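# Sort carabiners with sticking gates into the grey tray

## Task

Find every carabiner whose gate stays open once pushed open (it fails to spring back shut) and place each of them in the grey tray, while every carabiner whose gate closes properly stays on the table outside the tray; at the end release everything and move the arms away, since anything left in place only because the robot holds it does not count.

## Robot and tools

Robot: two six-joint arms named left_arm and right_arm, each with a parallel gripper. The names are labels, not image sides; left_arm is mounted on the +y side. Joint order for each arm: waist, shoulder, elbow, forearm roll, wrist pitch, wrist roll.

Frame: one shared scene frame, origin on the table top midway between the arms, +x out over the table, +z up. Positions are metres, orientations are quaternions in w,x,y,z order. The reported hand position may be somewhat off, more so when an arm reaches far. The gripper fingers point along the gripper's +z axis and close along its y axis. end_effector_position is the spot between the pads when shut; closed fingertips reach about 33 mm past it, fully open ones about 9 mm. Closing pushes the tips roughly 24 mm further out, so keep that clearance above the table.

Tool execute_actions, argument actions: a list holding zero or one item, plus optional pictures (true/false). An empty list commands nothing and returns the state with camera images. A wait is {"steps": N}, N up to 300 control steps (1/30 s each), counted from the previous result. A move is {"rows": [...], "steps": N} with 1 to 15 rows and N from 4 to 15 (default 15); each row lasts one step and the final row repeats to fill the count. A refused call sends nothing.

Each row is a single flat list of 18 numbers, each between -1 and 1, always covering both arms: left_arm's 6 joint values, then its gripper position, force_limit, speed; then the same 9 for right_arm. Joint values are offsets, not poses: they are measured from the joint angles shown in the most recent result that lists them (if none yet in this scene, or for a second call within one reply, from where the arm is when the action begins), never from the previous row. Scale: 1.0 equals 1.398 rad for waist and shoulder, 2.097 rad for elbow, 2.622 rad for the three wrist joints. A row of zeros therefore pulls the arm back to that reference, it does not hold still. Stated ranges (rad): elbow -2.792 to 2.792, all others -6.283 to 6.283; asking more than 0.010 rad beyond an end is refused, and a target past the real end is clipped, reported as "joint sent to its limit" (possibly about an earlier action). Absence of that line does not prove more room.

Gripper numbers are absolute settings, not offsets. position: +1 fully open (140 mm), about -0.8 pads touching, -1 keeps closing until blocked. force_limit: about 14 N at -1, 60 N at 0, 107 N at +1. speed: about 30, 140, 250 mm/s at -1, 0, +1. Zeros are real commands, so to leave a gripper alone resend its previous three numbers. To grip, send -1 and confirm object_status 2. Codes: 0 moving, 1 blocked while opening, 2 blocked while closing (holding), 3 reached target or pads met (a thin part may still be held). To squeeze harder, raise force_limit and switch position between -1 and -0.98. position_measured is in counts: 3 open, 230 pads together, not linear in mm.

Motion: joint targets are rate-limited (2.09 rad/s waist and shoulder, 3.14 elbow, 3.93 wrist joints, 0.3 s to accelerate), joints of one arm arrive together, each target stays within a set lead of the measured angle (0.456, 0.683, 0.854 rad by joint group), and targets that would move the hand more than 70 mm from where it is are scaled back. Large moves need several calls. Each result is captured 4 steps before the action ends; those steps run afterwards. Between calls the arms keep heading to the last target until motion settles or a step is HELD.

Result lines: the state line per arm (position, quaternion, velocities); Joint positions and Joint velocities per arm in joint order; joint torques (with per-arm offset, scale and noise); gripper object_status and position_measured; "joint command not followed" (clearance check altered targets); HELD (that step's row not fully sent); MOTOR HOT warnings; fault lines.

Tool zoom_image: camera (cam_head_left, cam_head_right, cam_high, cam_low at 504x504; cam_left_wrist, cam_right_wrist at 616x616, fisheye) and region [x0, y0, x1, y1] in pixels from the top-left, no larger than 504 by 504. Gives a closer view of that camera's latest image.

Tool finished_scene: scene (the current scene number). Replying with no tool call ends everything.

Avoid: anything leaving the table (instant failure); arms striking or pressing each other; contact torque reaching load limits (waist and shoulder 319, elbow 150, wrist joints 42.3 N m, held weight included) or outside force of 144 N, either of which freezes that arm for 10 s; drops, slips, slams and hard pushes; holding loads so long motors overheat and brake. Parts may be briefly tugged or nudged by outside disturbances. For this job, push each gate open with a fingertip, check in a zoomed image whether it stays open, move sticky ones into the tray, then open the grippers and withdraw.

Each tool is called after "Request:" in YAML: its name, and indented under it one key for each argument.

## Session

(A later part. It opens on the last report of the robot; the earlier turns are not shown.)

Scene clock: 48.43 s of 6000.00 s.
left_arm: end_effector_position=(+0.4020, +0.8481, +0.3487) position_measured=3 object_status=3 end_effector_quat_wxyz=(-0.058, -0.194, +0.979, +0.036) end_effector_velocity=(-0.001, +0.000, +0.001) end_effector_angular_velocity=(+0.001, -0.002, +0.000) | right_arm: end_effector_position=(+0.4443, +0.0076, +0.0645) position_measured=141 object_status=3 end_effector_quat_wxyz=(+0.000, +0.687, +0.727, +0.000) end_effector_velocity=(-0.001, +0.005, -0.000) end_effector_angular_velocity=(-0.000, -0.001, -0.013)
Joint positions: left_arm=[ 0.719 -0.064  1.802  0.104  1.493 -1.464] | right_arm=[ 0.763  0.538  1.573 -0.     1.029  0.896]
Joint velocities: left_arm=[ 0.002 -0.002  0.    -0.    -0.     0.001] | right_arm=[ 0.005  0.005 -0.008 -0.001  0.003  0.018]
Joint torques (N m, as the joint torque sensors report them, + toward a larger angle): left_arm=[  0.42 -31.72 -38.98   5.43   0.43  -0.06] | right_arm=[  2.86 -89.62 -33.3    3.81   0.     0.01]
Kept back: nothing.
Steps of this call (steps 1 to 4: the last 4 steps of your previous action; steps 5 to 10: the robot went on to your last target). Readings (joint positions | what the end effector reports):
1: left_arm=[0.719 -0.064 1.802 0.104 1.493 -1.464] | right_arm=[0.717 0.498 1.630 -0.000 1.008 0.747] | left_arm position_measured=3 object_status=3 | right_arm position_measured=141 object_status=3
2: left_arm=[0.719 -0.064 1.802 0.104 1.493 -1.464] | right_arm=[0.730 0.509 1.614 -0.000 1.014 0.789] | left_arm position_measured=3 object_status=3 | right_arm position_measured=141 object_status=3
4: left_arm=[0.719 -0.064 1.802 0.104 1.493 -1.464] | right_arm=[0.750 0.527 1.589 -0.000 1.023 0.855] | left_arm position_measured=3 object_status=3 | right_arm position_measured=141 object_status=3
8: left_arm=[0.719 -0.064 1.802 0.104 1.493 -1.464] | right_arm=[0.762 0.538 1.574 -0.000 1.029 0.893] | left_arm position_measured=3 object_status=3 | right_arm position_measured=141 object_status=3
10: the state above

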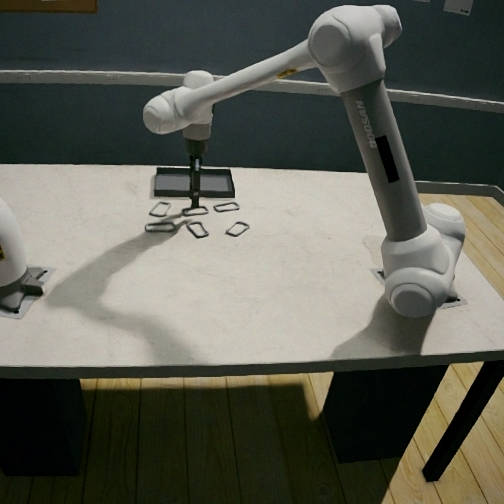

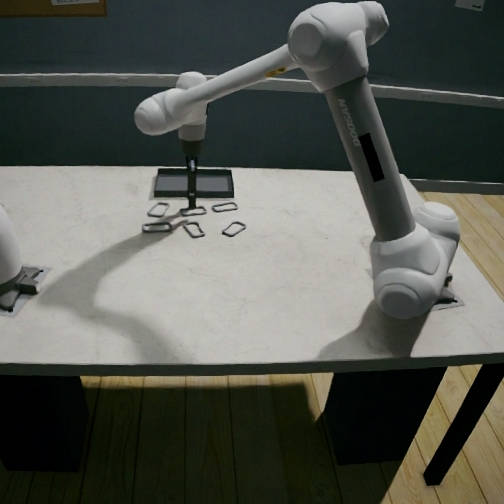

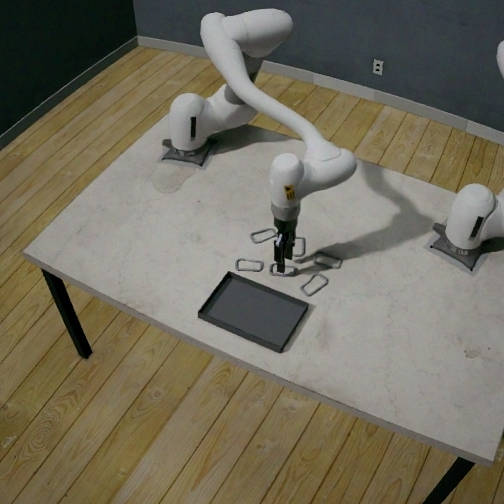

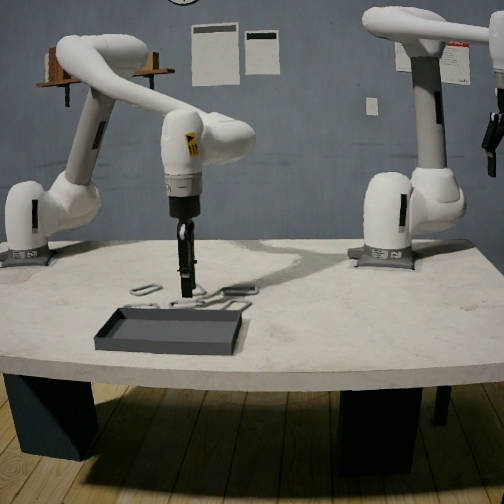

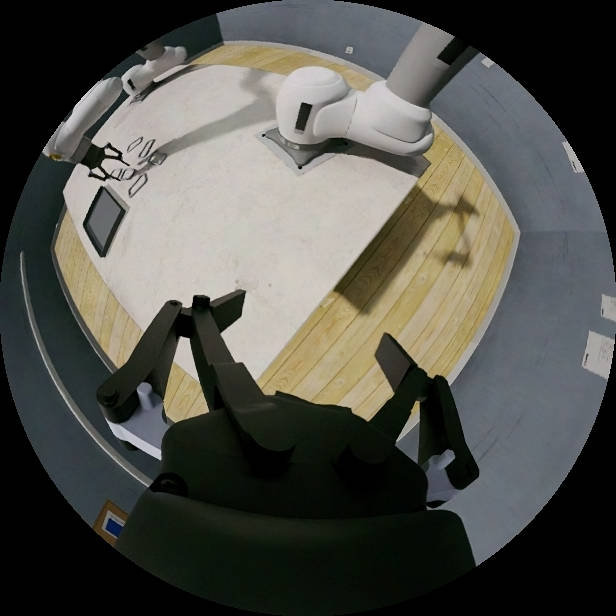

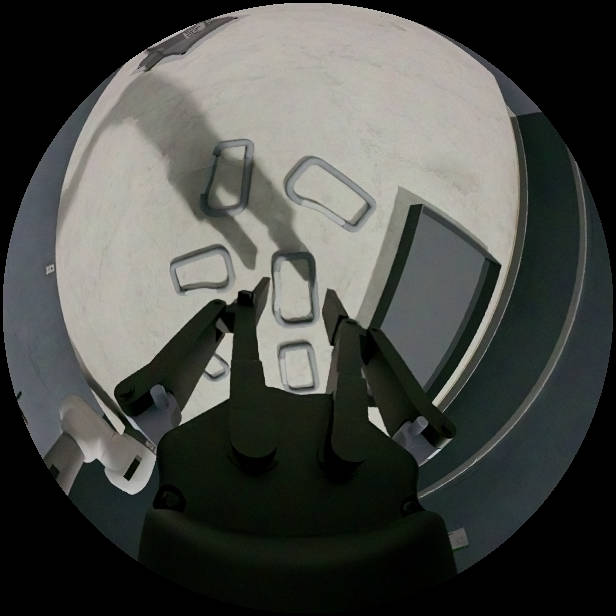

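Request:
execute_actions:
  actions:
    - {"rows":[[0,0,0,0,0,0,1,0,0.5,0,0.0192,0.009,0,-0.0175,0,0.0,-0.4,0.3]],"steps":15}
  pictures: false

Request:
execute_actions:
  actions:
    - {"rows":[[0,0,0,0,0,0,1,0,0.5,0,0,0,0,0,0,-0.3,-0.4,-0.2]],"steps":15}
  pictures: true

Request:
execute_actions:
  actions:
    - {"rows":[[0,0,0,0,0,0,1,0,0.5,0,-0.0024,-0.0012,0,0.002,0,-0.1,-0.4,0.3]],"steps":12}
  pictures: true

Scene clock: 49.03 s of 6000.00 s.
left_arm: end_effector_position=(+0.4020, +0.8481, +0.3487) position_measured=3 object_status=3 end_effector_quat_wxyz=(-0.058, -0.194, +0.979, +0.036) end_effector_velocity=(-0.001, +0.001, +0.000) end_effector_angular_velocity=(-0.001, -0.001, +0.002) | right_arm: end_effector_position=(+0.4444, +0.0083, +0.0345) position_measured=129 object_status=3 end_effector_quat_wxyz=(+0.000, +0.687, +0.727, +0.000) end_effector_velocity=(+0.001, -0.001, -0.004) end_effector_angular_velocity=(+0.000, -0.001, -0.000)
Joint positions: left_arm=[ 0.719 -0.064  1.802  0.104  1.493 -1.464] | right_arm=[ 0.763  0.565  1.592 -0.     0.984  0.896]
Joint velocities: left_arm=[ 0.003 -0.001 -0.    -0.001  0.     0.001] | right_arm=[-0.002  0.003  0.003 -0.    -0.007 -0.001]
Joint torques (N m, as the joint torque sensors report them, + toward a larger angle): left_arm=[  0.13 -31.9  -38.92   5.47   0.3    0.18] | right_arm=[  2.64 -94.02 -33.29   3.77  -0.14   0.01]
Steps of this call (steps 1 to 7: the robot went on to your last target; steps 8 to 18: the first 11 steps of this action). Readings (joint positions | what the end effector reports):
8: left_arm=[0.719 -0.064 1.802 0.104 1.493 -1.464] | right_arm=[0.763 0.539 1.573 -0.000 1.029 0.897] | left_arm position_measured=3 object_status=3 | right_arm position_measured=141 object_status=0
9: left_arm=[0.719 -0.064 1.802 0.104 1.493 -1.464] | right_arm=[0.763 0.542 1.575 -0.000 1.024 0.897] | left_arm position_measured=3 object_status=3 | right_arm position_measured=138 object_status=0
11: left_arm=[0.719 -0.064 1.802 0.104 1.493 -1.464] | right_arm=[0.763 0.556 1.586 -0.000 1.000 0.897] | left_arm position_measured=3 object_status=3 | right_arm position_measured=129 object_status=0
15: left_arm=[0.719 -0.064 1.802 0.104 1.493 -1.464] | right_arm=[0.763 0.564 1.591 -0.000 0.985 0.896] | left_arm position_measured=3 object_status=3 | right_arm position_measured=129 object_status=0
18: the state above

Scene clock: 49.53 s of 6000.00 s.
left_arm: end_effector_position=(+0.4020, +0.8481, +0.3487) position_measured=3 object_status=3 end_effector_quat_wxyz=(-0.058, -0.194, +0.979, +0.036) end_effector_velocity=(-0.000, +0.000, +0.000) end_effector_angular_velocity=(-0.000, -0.000, +0.001) | right_arm: end_effector_position=(+0.4445, +0.0082, +0.0342) position_measured=149 object_status=0 end_effector_quat_wxyz=(+0.000, +0.687, +0.727, +0.000) end_effector_velocity=(-0.000, +0.000, +0.001) end_effector_angular_velocity=(+0.001, -0.000, +0.001)
Joint positions: left_arm=[ 0.719 -0.064  1.802  0.104  1.493 -1.464] | right_arm=[ 0.763  0.565  1.592 -0.     0.983  0.896]
Joint velocities: left_arm=[ 0. -0.  0. -0.  0. -0.] | right_arm=[ 0.    -0.002 -0.     0.001  0.    -0.001]
Joint torques (N m, as the joint torque sensors report them, + toward a larger angle): left_arm=[ -0.65 -32.19 -38.95   5.44   0.44  -0.05] | right_arm=[  2.52 -70.87 -22.1    3.58  -0.66  -0.09]
Steps of this call (steps 1 to 4: the last 4 steps of your previous action; steps 5 to 15: the first 11 steps of this action, its rows measured from where the robot was after step 4). Readings (joint positions | what the end effector reports):
4: left_arm=[0.719 -0.064 1.802 0.104 1.493 -1.464] | right_arm=[0.763 0.565 1.592 -0.000 0.983 0.896] | left_arm position_measured=3 object_status=3 | right_arm position_measured=129 object_status=3
5: left_arm=[0.719 -0.064 1.802 0.104 1.493 -1.464] | right_arm=[0.763 0.565 1.592 -0.000 0.983 0.896] | left_arm position_measured=3 object_status=3 | right_arm position_measured=129 object_status=0
6: left_arm=[0.719 -0.064 1.802 0.104 1.493 -1.464] | right_arm=[0.763 0.565 1.592 -0.000 0.983 0.896] | left_arm position_measured=3 object_status=3 | right_arm position_measured=131 object_status=0
8: left_arm=[0.719 -0.064 1.802 0.104 1.493 -1.464] | right_arm=[0.763 0.565 1.592 -0.000 0.983 0.896] | left_arm position_measured=3 object_status=3 | right_arm position_measured=143 object_status=0
12: left_arm=[0.719 -0.064 1.802 0.104 1.493 -1.464] | right_arm=[0.763 0.565 1.592 -0.000 0.983 0.896] | left_arm position_measured=3 object_status=3 | right_arm position_measured=149 object_status=0
15: the state above

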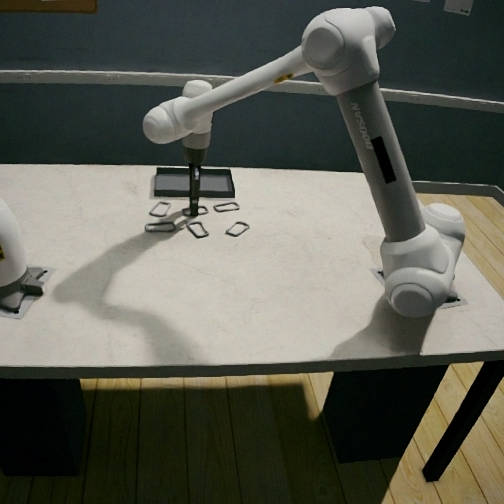

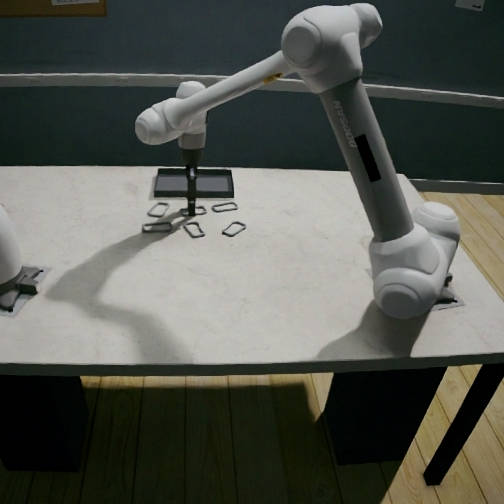

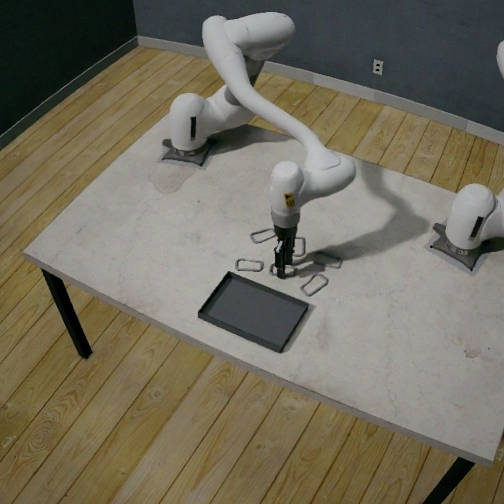

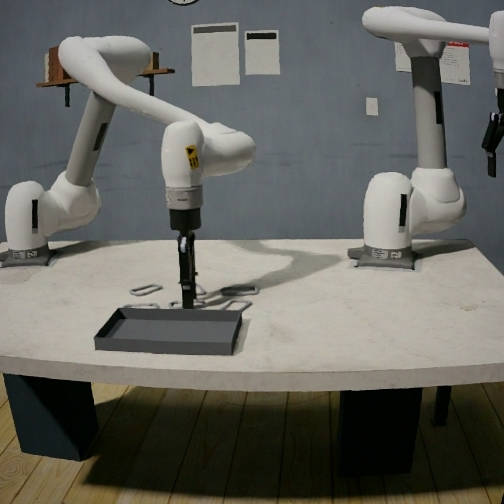

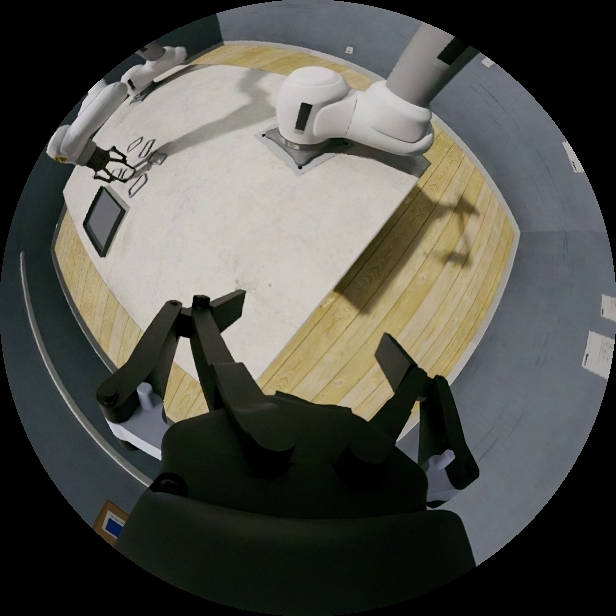

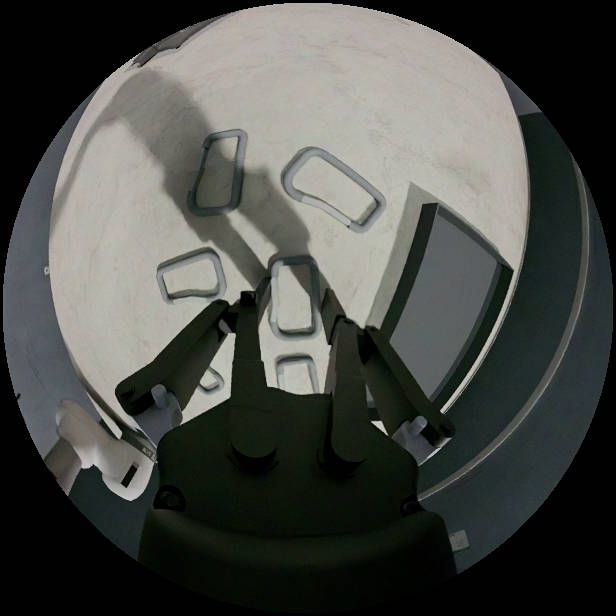

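Scene clock: 49.93 s of 6000.00 s.
left_arm: end_effector_position=(+0.4020, +0.8481, +0.3487) position_measured=3 object_status=3 end_effector_quat_wxyz=(-0.058, -0.194, +0.979, +0.036) end_effector_velocity=(-0.000, +0.000, -0.000) end_effector_angular_velocity=(-0.001, -0.000, -0.001) | right_arm: end_effector_position=(+0.4447, +0.0084, +0.0377) position_measured=141 object_status=0 end_effector_quat_wxyz=(+0.000, +0.687, +0.727, +0.001) end_effector_velocity=(+0.000, -0.000, +0.004) end_effector_angular_velocity=(+0.001, -0.001, -0.001)
Joint positions: left_arm=[ 0.719 -0.064  1.802  0.104  1.493 -1.464] | right_arm=[ 0.763  0.562  1.59  -0.     0.988  0.896]
Joint velocities: left_arm=[ 0.001  0.    -0.    -0.001 -0.     0.002] | right_arm=[-0.    -0.004 -0.001 -0.     0.004  0.001]
Joint torques (N m, as the joint torque sensors report them, + toward a larger angle): left_arm=[ -0.33 -33.02 -39.19   5.49   0.28  -0.07] | right_arm=[  4.   -90.98 -32.73   3.86  -0.37  -0.49]
Steps of this call (steps 1 to 4: the last 4 steps of your previous action; steps 5 to 12: the first 8 steps of this action, its rows measured from where the robot was after step 4). Readings (joint positions | what the end effector reports):
4: left_arm=[0.719 -0.064 1.802 0.104 1.493 -1.464] | right_arm=[0.763 0.565 1.592 -0.000 0.983 0.896] | left_arm position_measured=3 object_status=3 | right_arm position_measured=149 object_status=2
5: left_arm=[0.719 -0.064 1.802 0.104 1.493 -1.464] | right_arm=[0.763 0.565 1.592 -0.000 0.983 0.896] | left_arm position_measured=3 object_status=3 | right_arm position_measured=149 object_status=0
6: left_arm=[0.719 -0.064 1.802 0.104 1.493 -1.464] | right_arm=[0.763 0.565 1.592 -0.000 0.984 0.896] | left_arm position_measured=3 object_status=3 | right_arm position_measured=149 object_status=0
8: left_arm=[0.719 -0.064 1.802 0.104 1.493 -1.464] | right_arm=[0.763 0.563 1.591 -0.000 0.987 0.896] | left_arm position_measured=3 object_status=3 | right_arm position_measured=141 object_status=0
12: the state above

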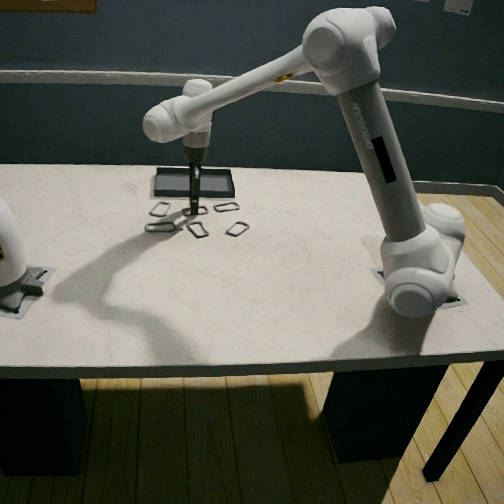

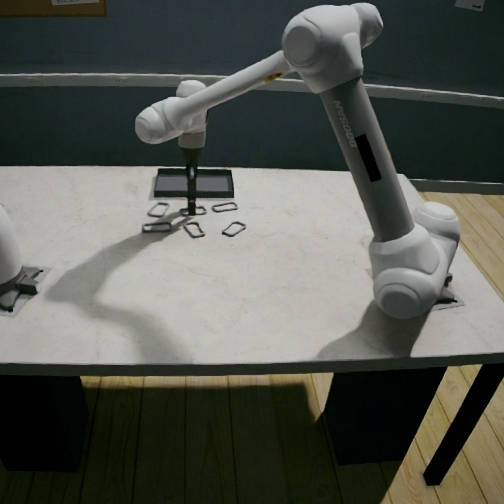

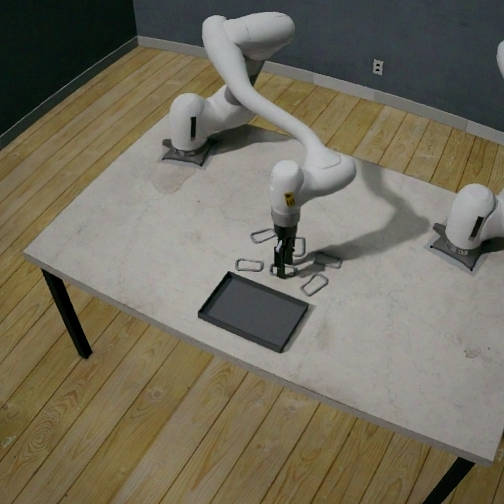

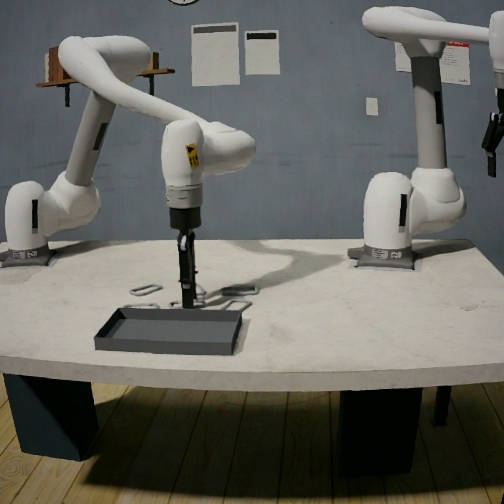

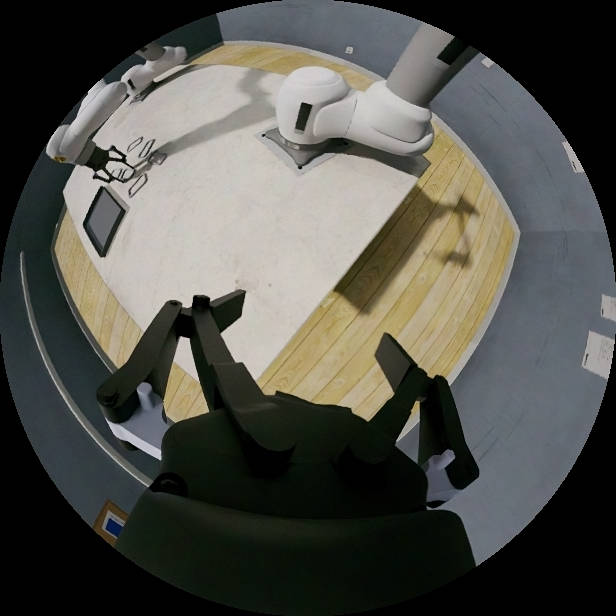

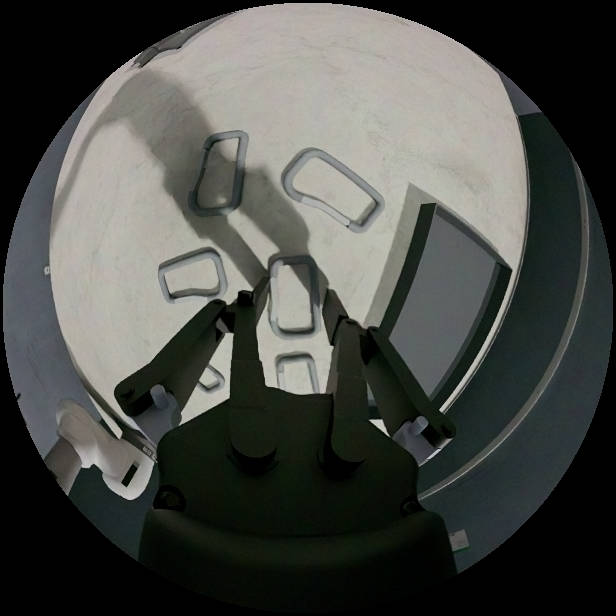

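Request:
execute_actions:
  actions:
    - {"rows":[[0,0,0,0,0,0,1,0,0.5,0,0.0008,0.0004,0,-0.0007,0,-0.35,-0.2,-0.3]],"steps":15}
  pictures: true

Request:
execute_actions:
  actions:
    - {"rows":[[0,0,0,0,0,0,1,0,0.5,0,-0.0016,-0.0008,0,0.0014,0,-0.1,-0.4,0.3]],"steps":12}
  pictures: true

Scene clock: 50.47 s of 6000.00 s.
left_arm: end_effector_position=(+0.4020, +0.8481, +0.3487) position_measured=3 object_status=3 end_effector_quat_wxyz=(-0.058, -0.194, +0.979, +0.036) end_effector_velocity=(+0.000, -0.000, -0.000) end_effector_angular_velocity=(-0.001, +0.000, -0.003) | right_arm: end_effector_position=(+0.4447, +0.0085, +0.0369) position_measured=155 object_status=0 end_effector_quat_wxyz=(+0.000, +0.687, +0.727, +0.001) end_effector_velocity=(-0.000, +0.000, -0.001) end_effector_angular_velocity=(-0.000, -0.000, +0.001)
Joint positions: left_arm=[ 0.719 -0.064  1.802  0.104  1.493 -1.464] | right_arm=[ 0.763  0.563  1.591 -0.     0.987  0.896]
Joint velocities: left_arm=[-0.001  0.001  0.    -0.001  0.     0.002] | right_arm=[ 0.     0.001  0.    -0.    -0.001 -0.   ]
Joint torques (N m, as the joint torque sensors report them, + toward a larger angle): left_arm=[ -1.14 -32.84 -39.11   5.31   0.28  -0.02] | right_arm=[  1.58 -25.67  -0.61   3.74  -2.96  -0.01]
Steps of this call (steps 1 to 4: the last 4 steps of your previous action; step 5: the robot went on to your last target; steps 6 to 16: the first 11 steps of this action). Readings (joint positions | what the end effector reports):
6: left_arm=[0.719 -0.064 1.802 0.104 1.493 -1.464] | right_arm=[0.763 0.562 1.590 -0.000 0.989 0.896] | left_arm position_measured=3 object_status=3 | right_arm position_measured=141 object_status=0
7: left_arm=[0.719 -0.064 1.802 0.104 1.493 -1.464] | right_arm=[0.763 0.562 1.590 -0.000 0.989 0.896] | left_arm position_measured=3 object_status=3 | right_arm position_measured=143 object_status=0
9: left_arm=[0.719 -0.064 1.802 0.104 1.493 -1.464] | right_arm=[0.763 0.562 1.590 -0.000 0.988 0.896] | left_arm position_measured=3 object_status=3 | right_arm position_measured=155 object_status=0
13: left_arm=[0.719 -0.064 1.802 0.104 1.493 -1.464] | right_arm=[0.763 0.562 1.590 -0.000 0.987 0.896] | left_arm position_measured=3 object_status=3 | right_arm position_measured=155 object_status=0
16: the state above

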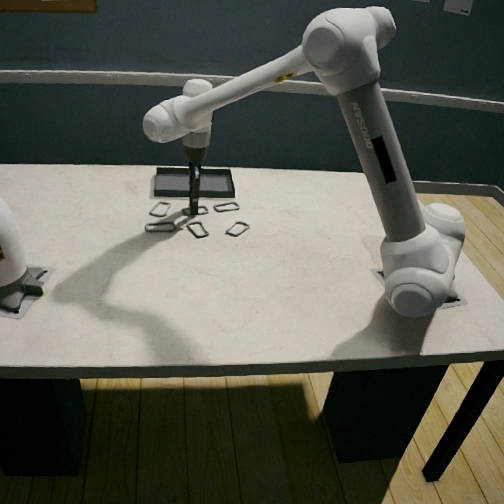

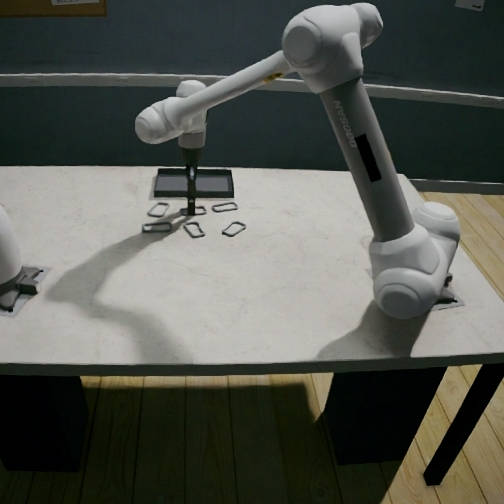

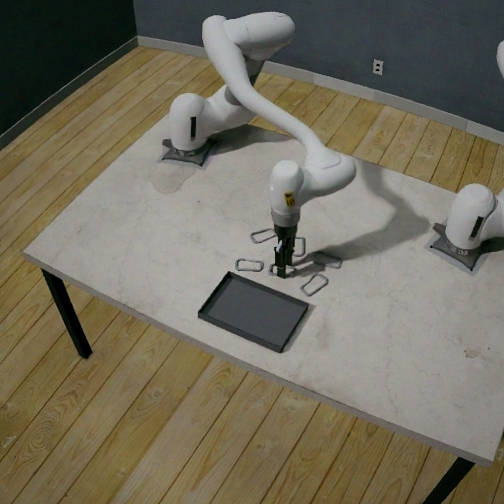

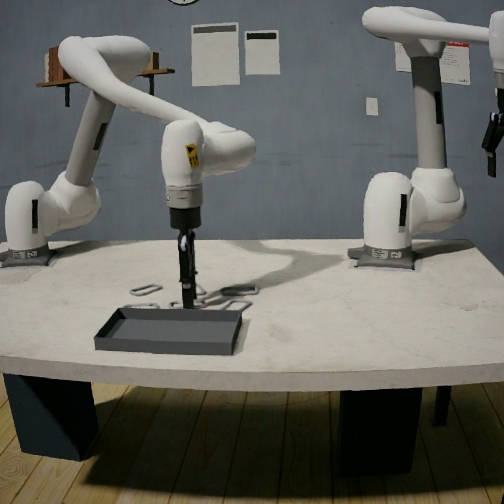

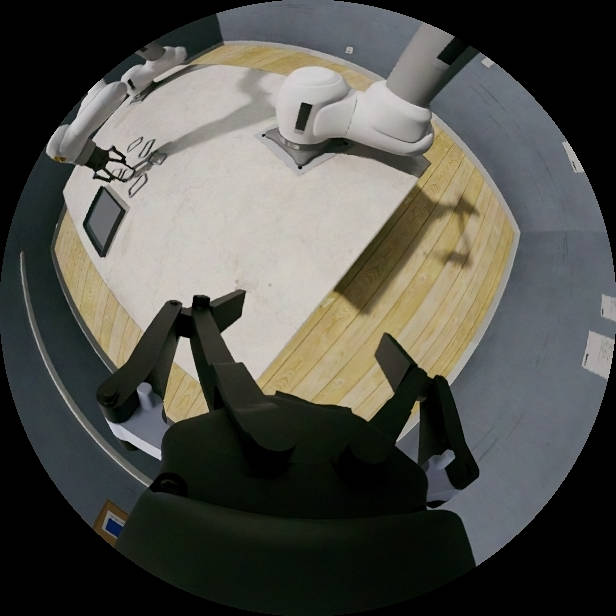

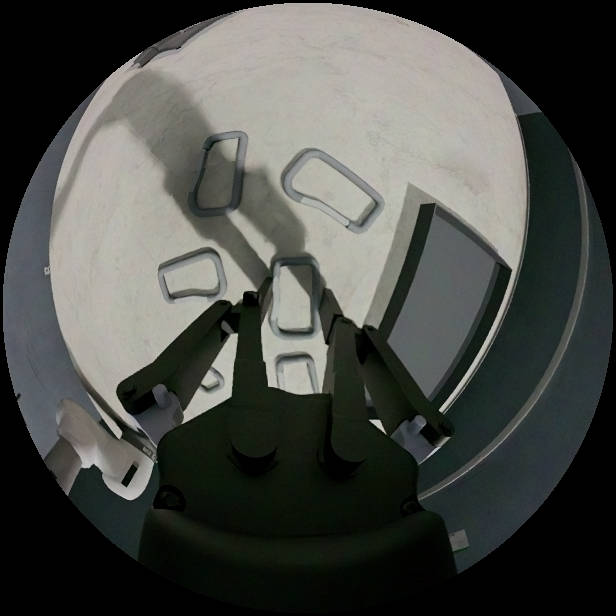

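Scene clock: 50.87 s of 6000.00 s.
left_arm: end_effector_position=(+0.4020, +0.8481, +0.3487) position_measured=3 object_status=3 end_effector_quat_wxyz=(-0.058, -0.194, +0.979, +0.036) end_effector_velocity=(-0.000, -0.000, +0.001) end_effector_angular_velocity=(+0.001, -0.001, +0.000) | right_arm: end_effector_position=(+0.4446, +0.0083, +0.0386) position_measured=141 object_status=0 end_effector_quat_wxyz=(+0.000, +0.687, +0.727, +0.001) end_effector_velocity=(+0.001, +0.002, +0.006) end_effector_angular_velocity=(+0.004, -0.003, -0.001)
Joint positions: left_arm=[ 0.719 -0.064  1.802  0.104  1.493 -1.464] | right_arm=[ 0.763  0.561  1.589 -0.     0.99   0.896]
Joint velocities: left_arm=[-0.    -0.002  0.     0.    -0.    -0.   ] | right_arm=[-0.    -0.005 -0.004  0.     0.003  0.001]
Joint torques (N m, as the joint torque sensors report them, + toward a larger angle): left_arm=[ -0.36 -32.15 -39.21   5.39   0.3   -0.06] | right_arm=[  2.81 -90.32 -32.59   3.72  -0.16  -0.53]
Steps of this call (steps 1 to 4: the last 4 steps of your previous action; steps 5 to 12: the first 8 steps of this action, its rows measured from where the robot was after step 4). Readings (joint positions | what the end effector reports):
4: left_arm=[0.719 -0.064 1.802 0.104 1.493 -1.464] | right_arm=[0.763 0.563 1.591 -0.000 0.986 0.896] | left_arm position_measured=3 object_status=3 | right_arm position_measured=155 object_status=0
5: left_arm=[0.719 -0.064 1.802 0.104 1.493 -1.464] | right_arm=[0.763 0.563 1.591 -0.000 0.986 0.896] | left_arm position_measured=3 object_status=3 | right_arm position_measured=155 object_status=0
6: left_arm=[0.719 -0.064 1.802 0.104 1.493 -1.464] | right_arm=[0.763 0.563 1.591 -0.000 0.987 0.896] | left_arm position_measured=3 object_status=3 | right_arm position_measured=155 object_status=0
8: left_arm=[0.719 -0.064 1.802 0.104 1.493 -1.464] | right_arm=[0.763 0.563 1.590 -0.000 0.989 0.896] | left_arm position_measured=3 object_status=3 | right_arm position_measured=141 object_status=0
12: the state above

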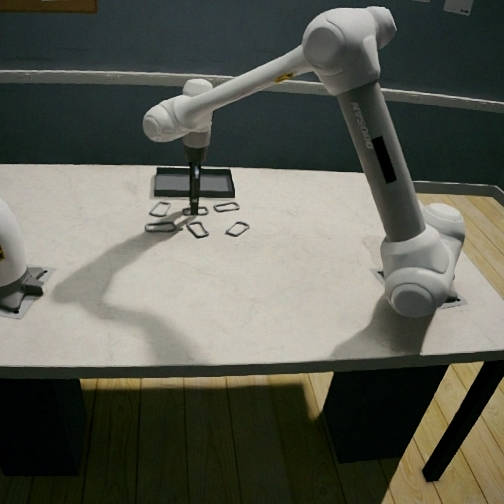

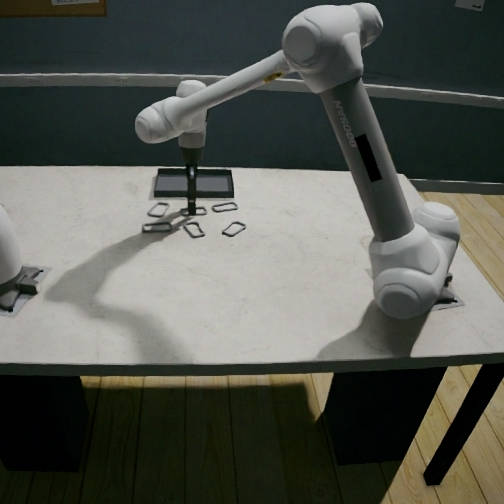

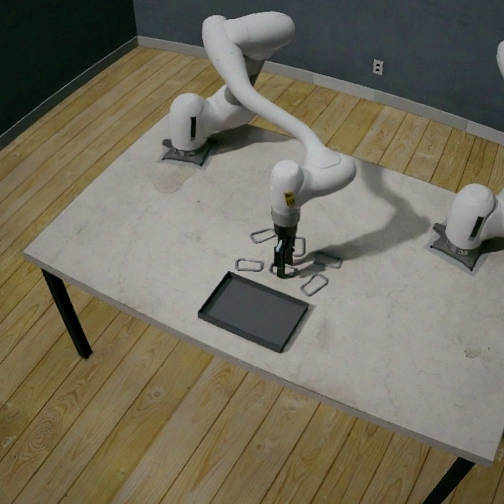

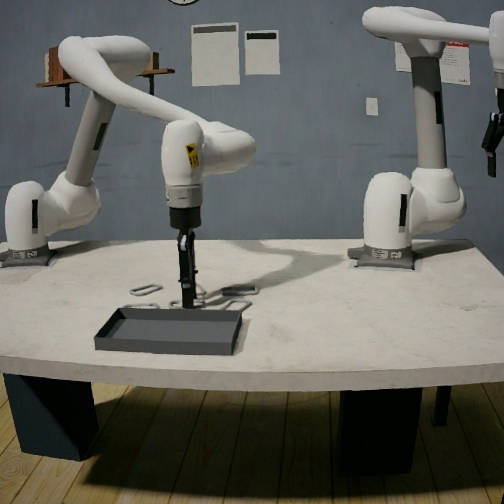

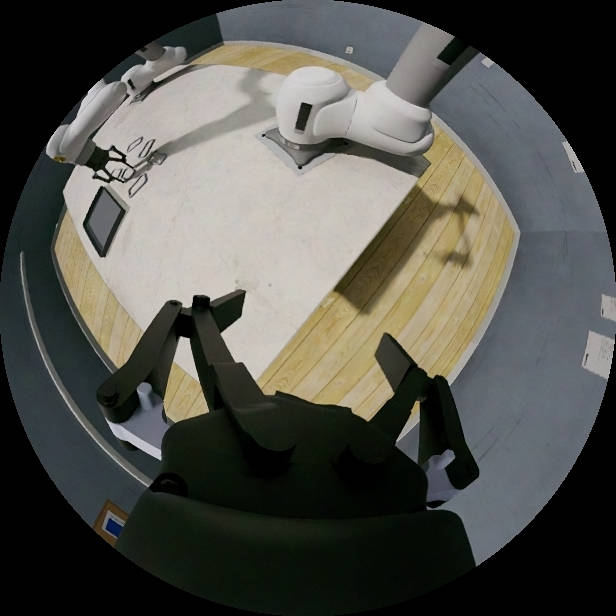

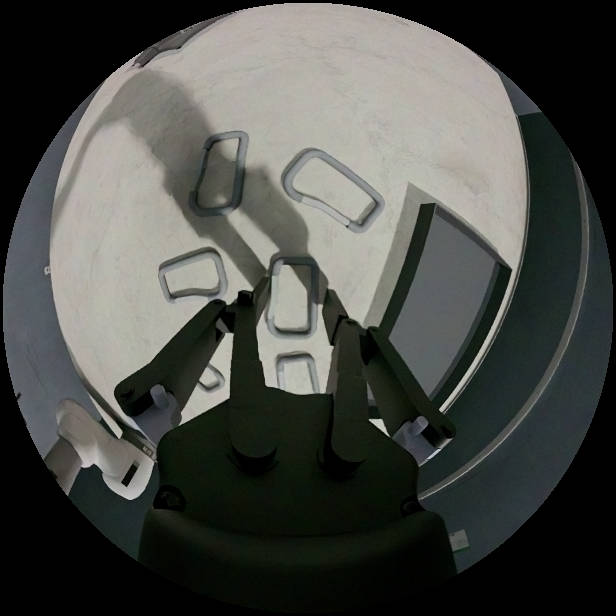

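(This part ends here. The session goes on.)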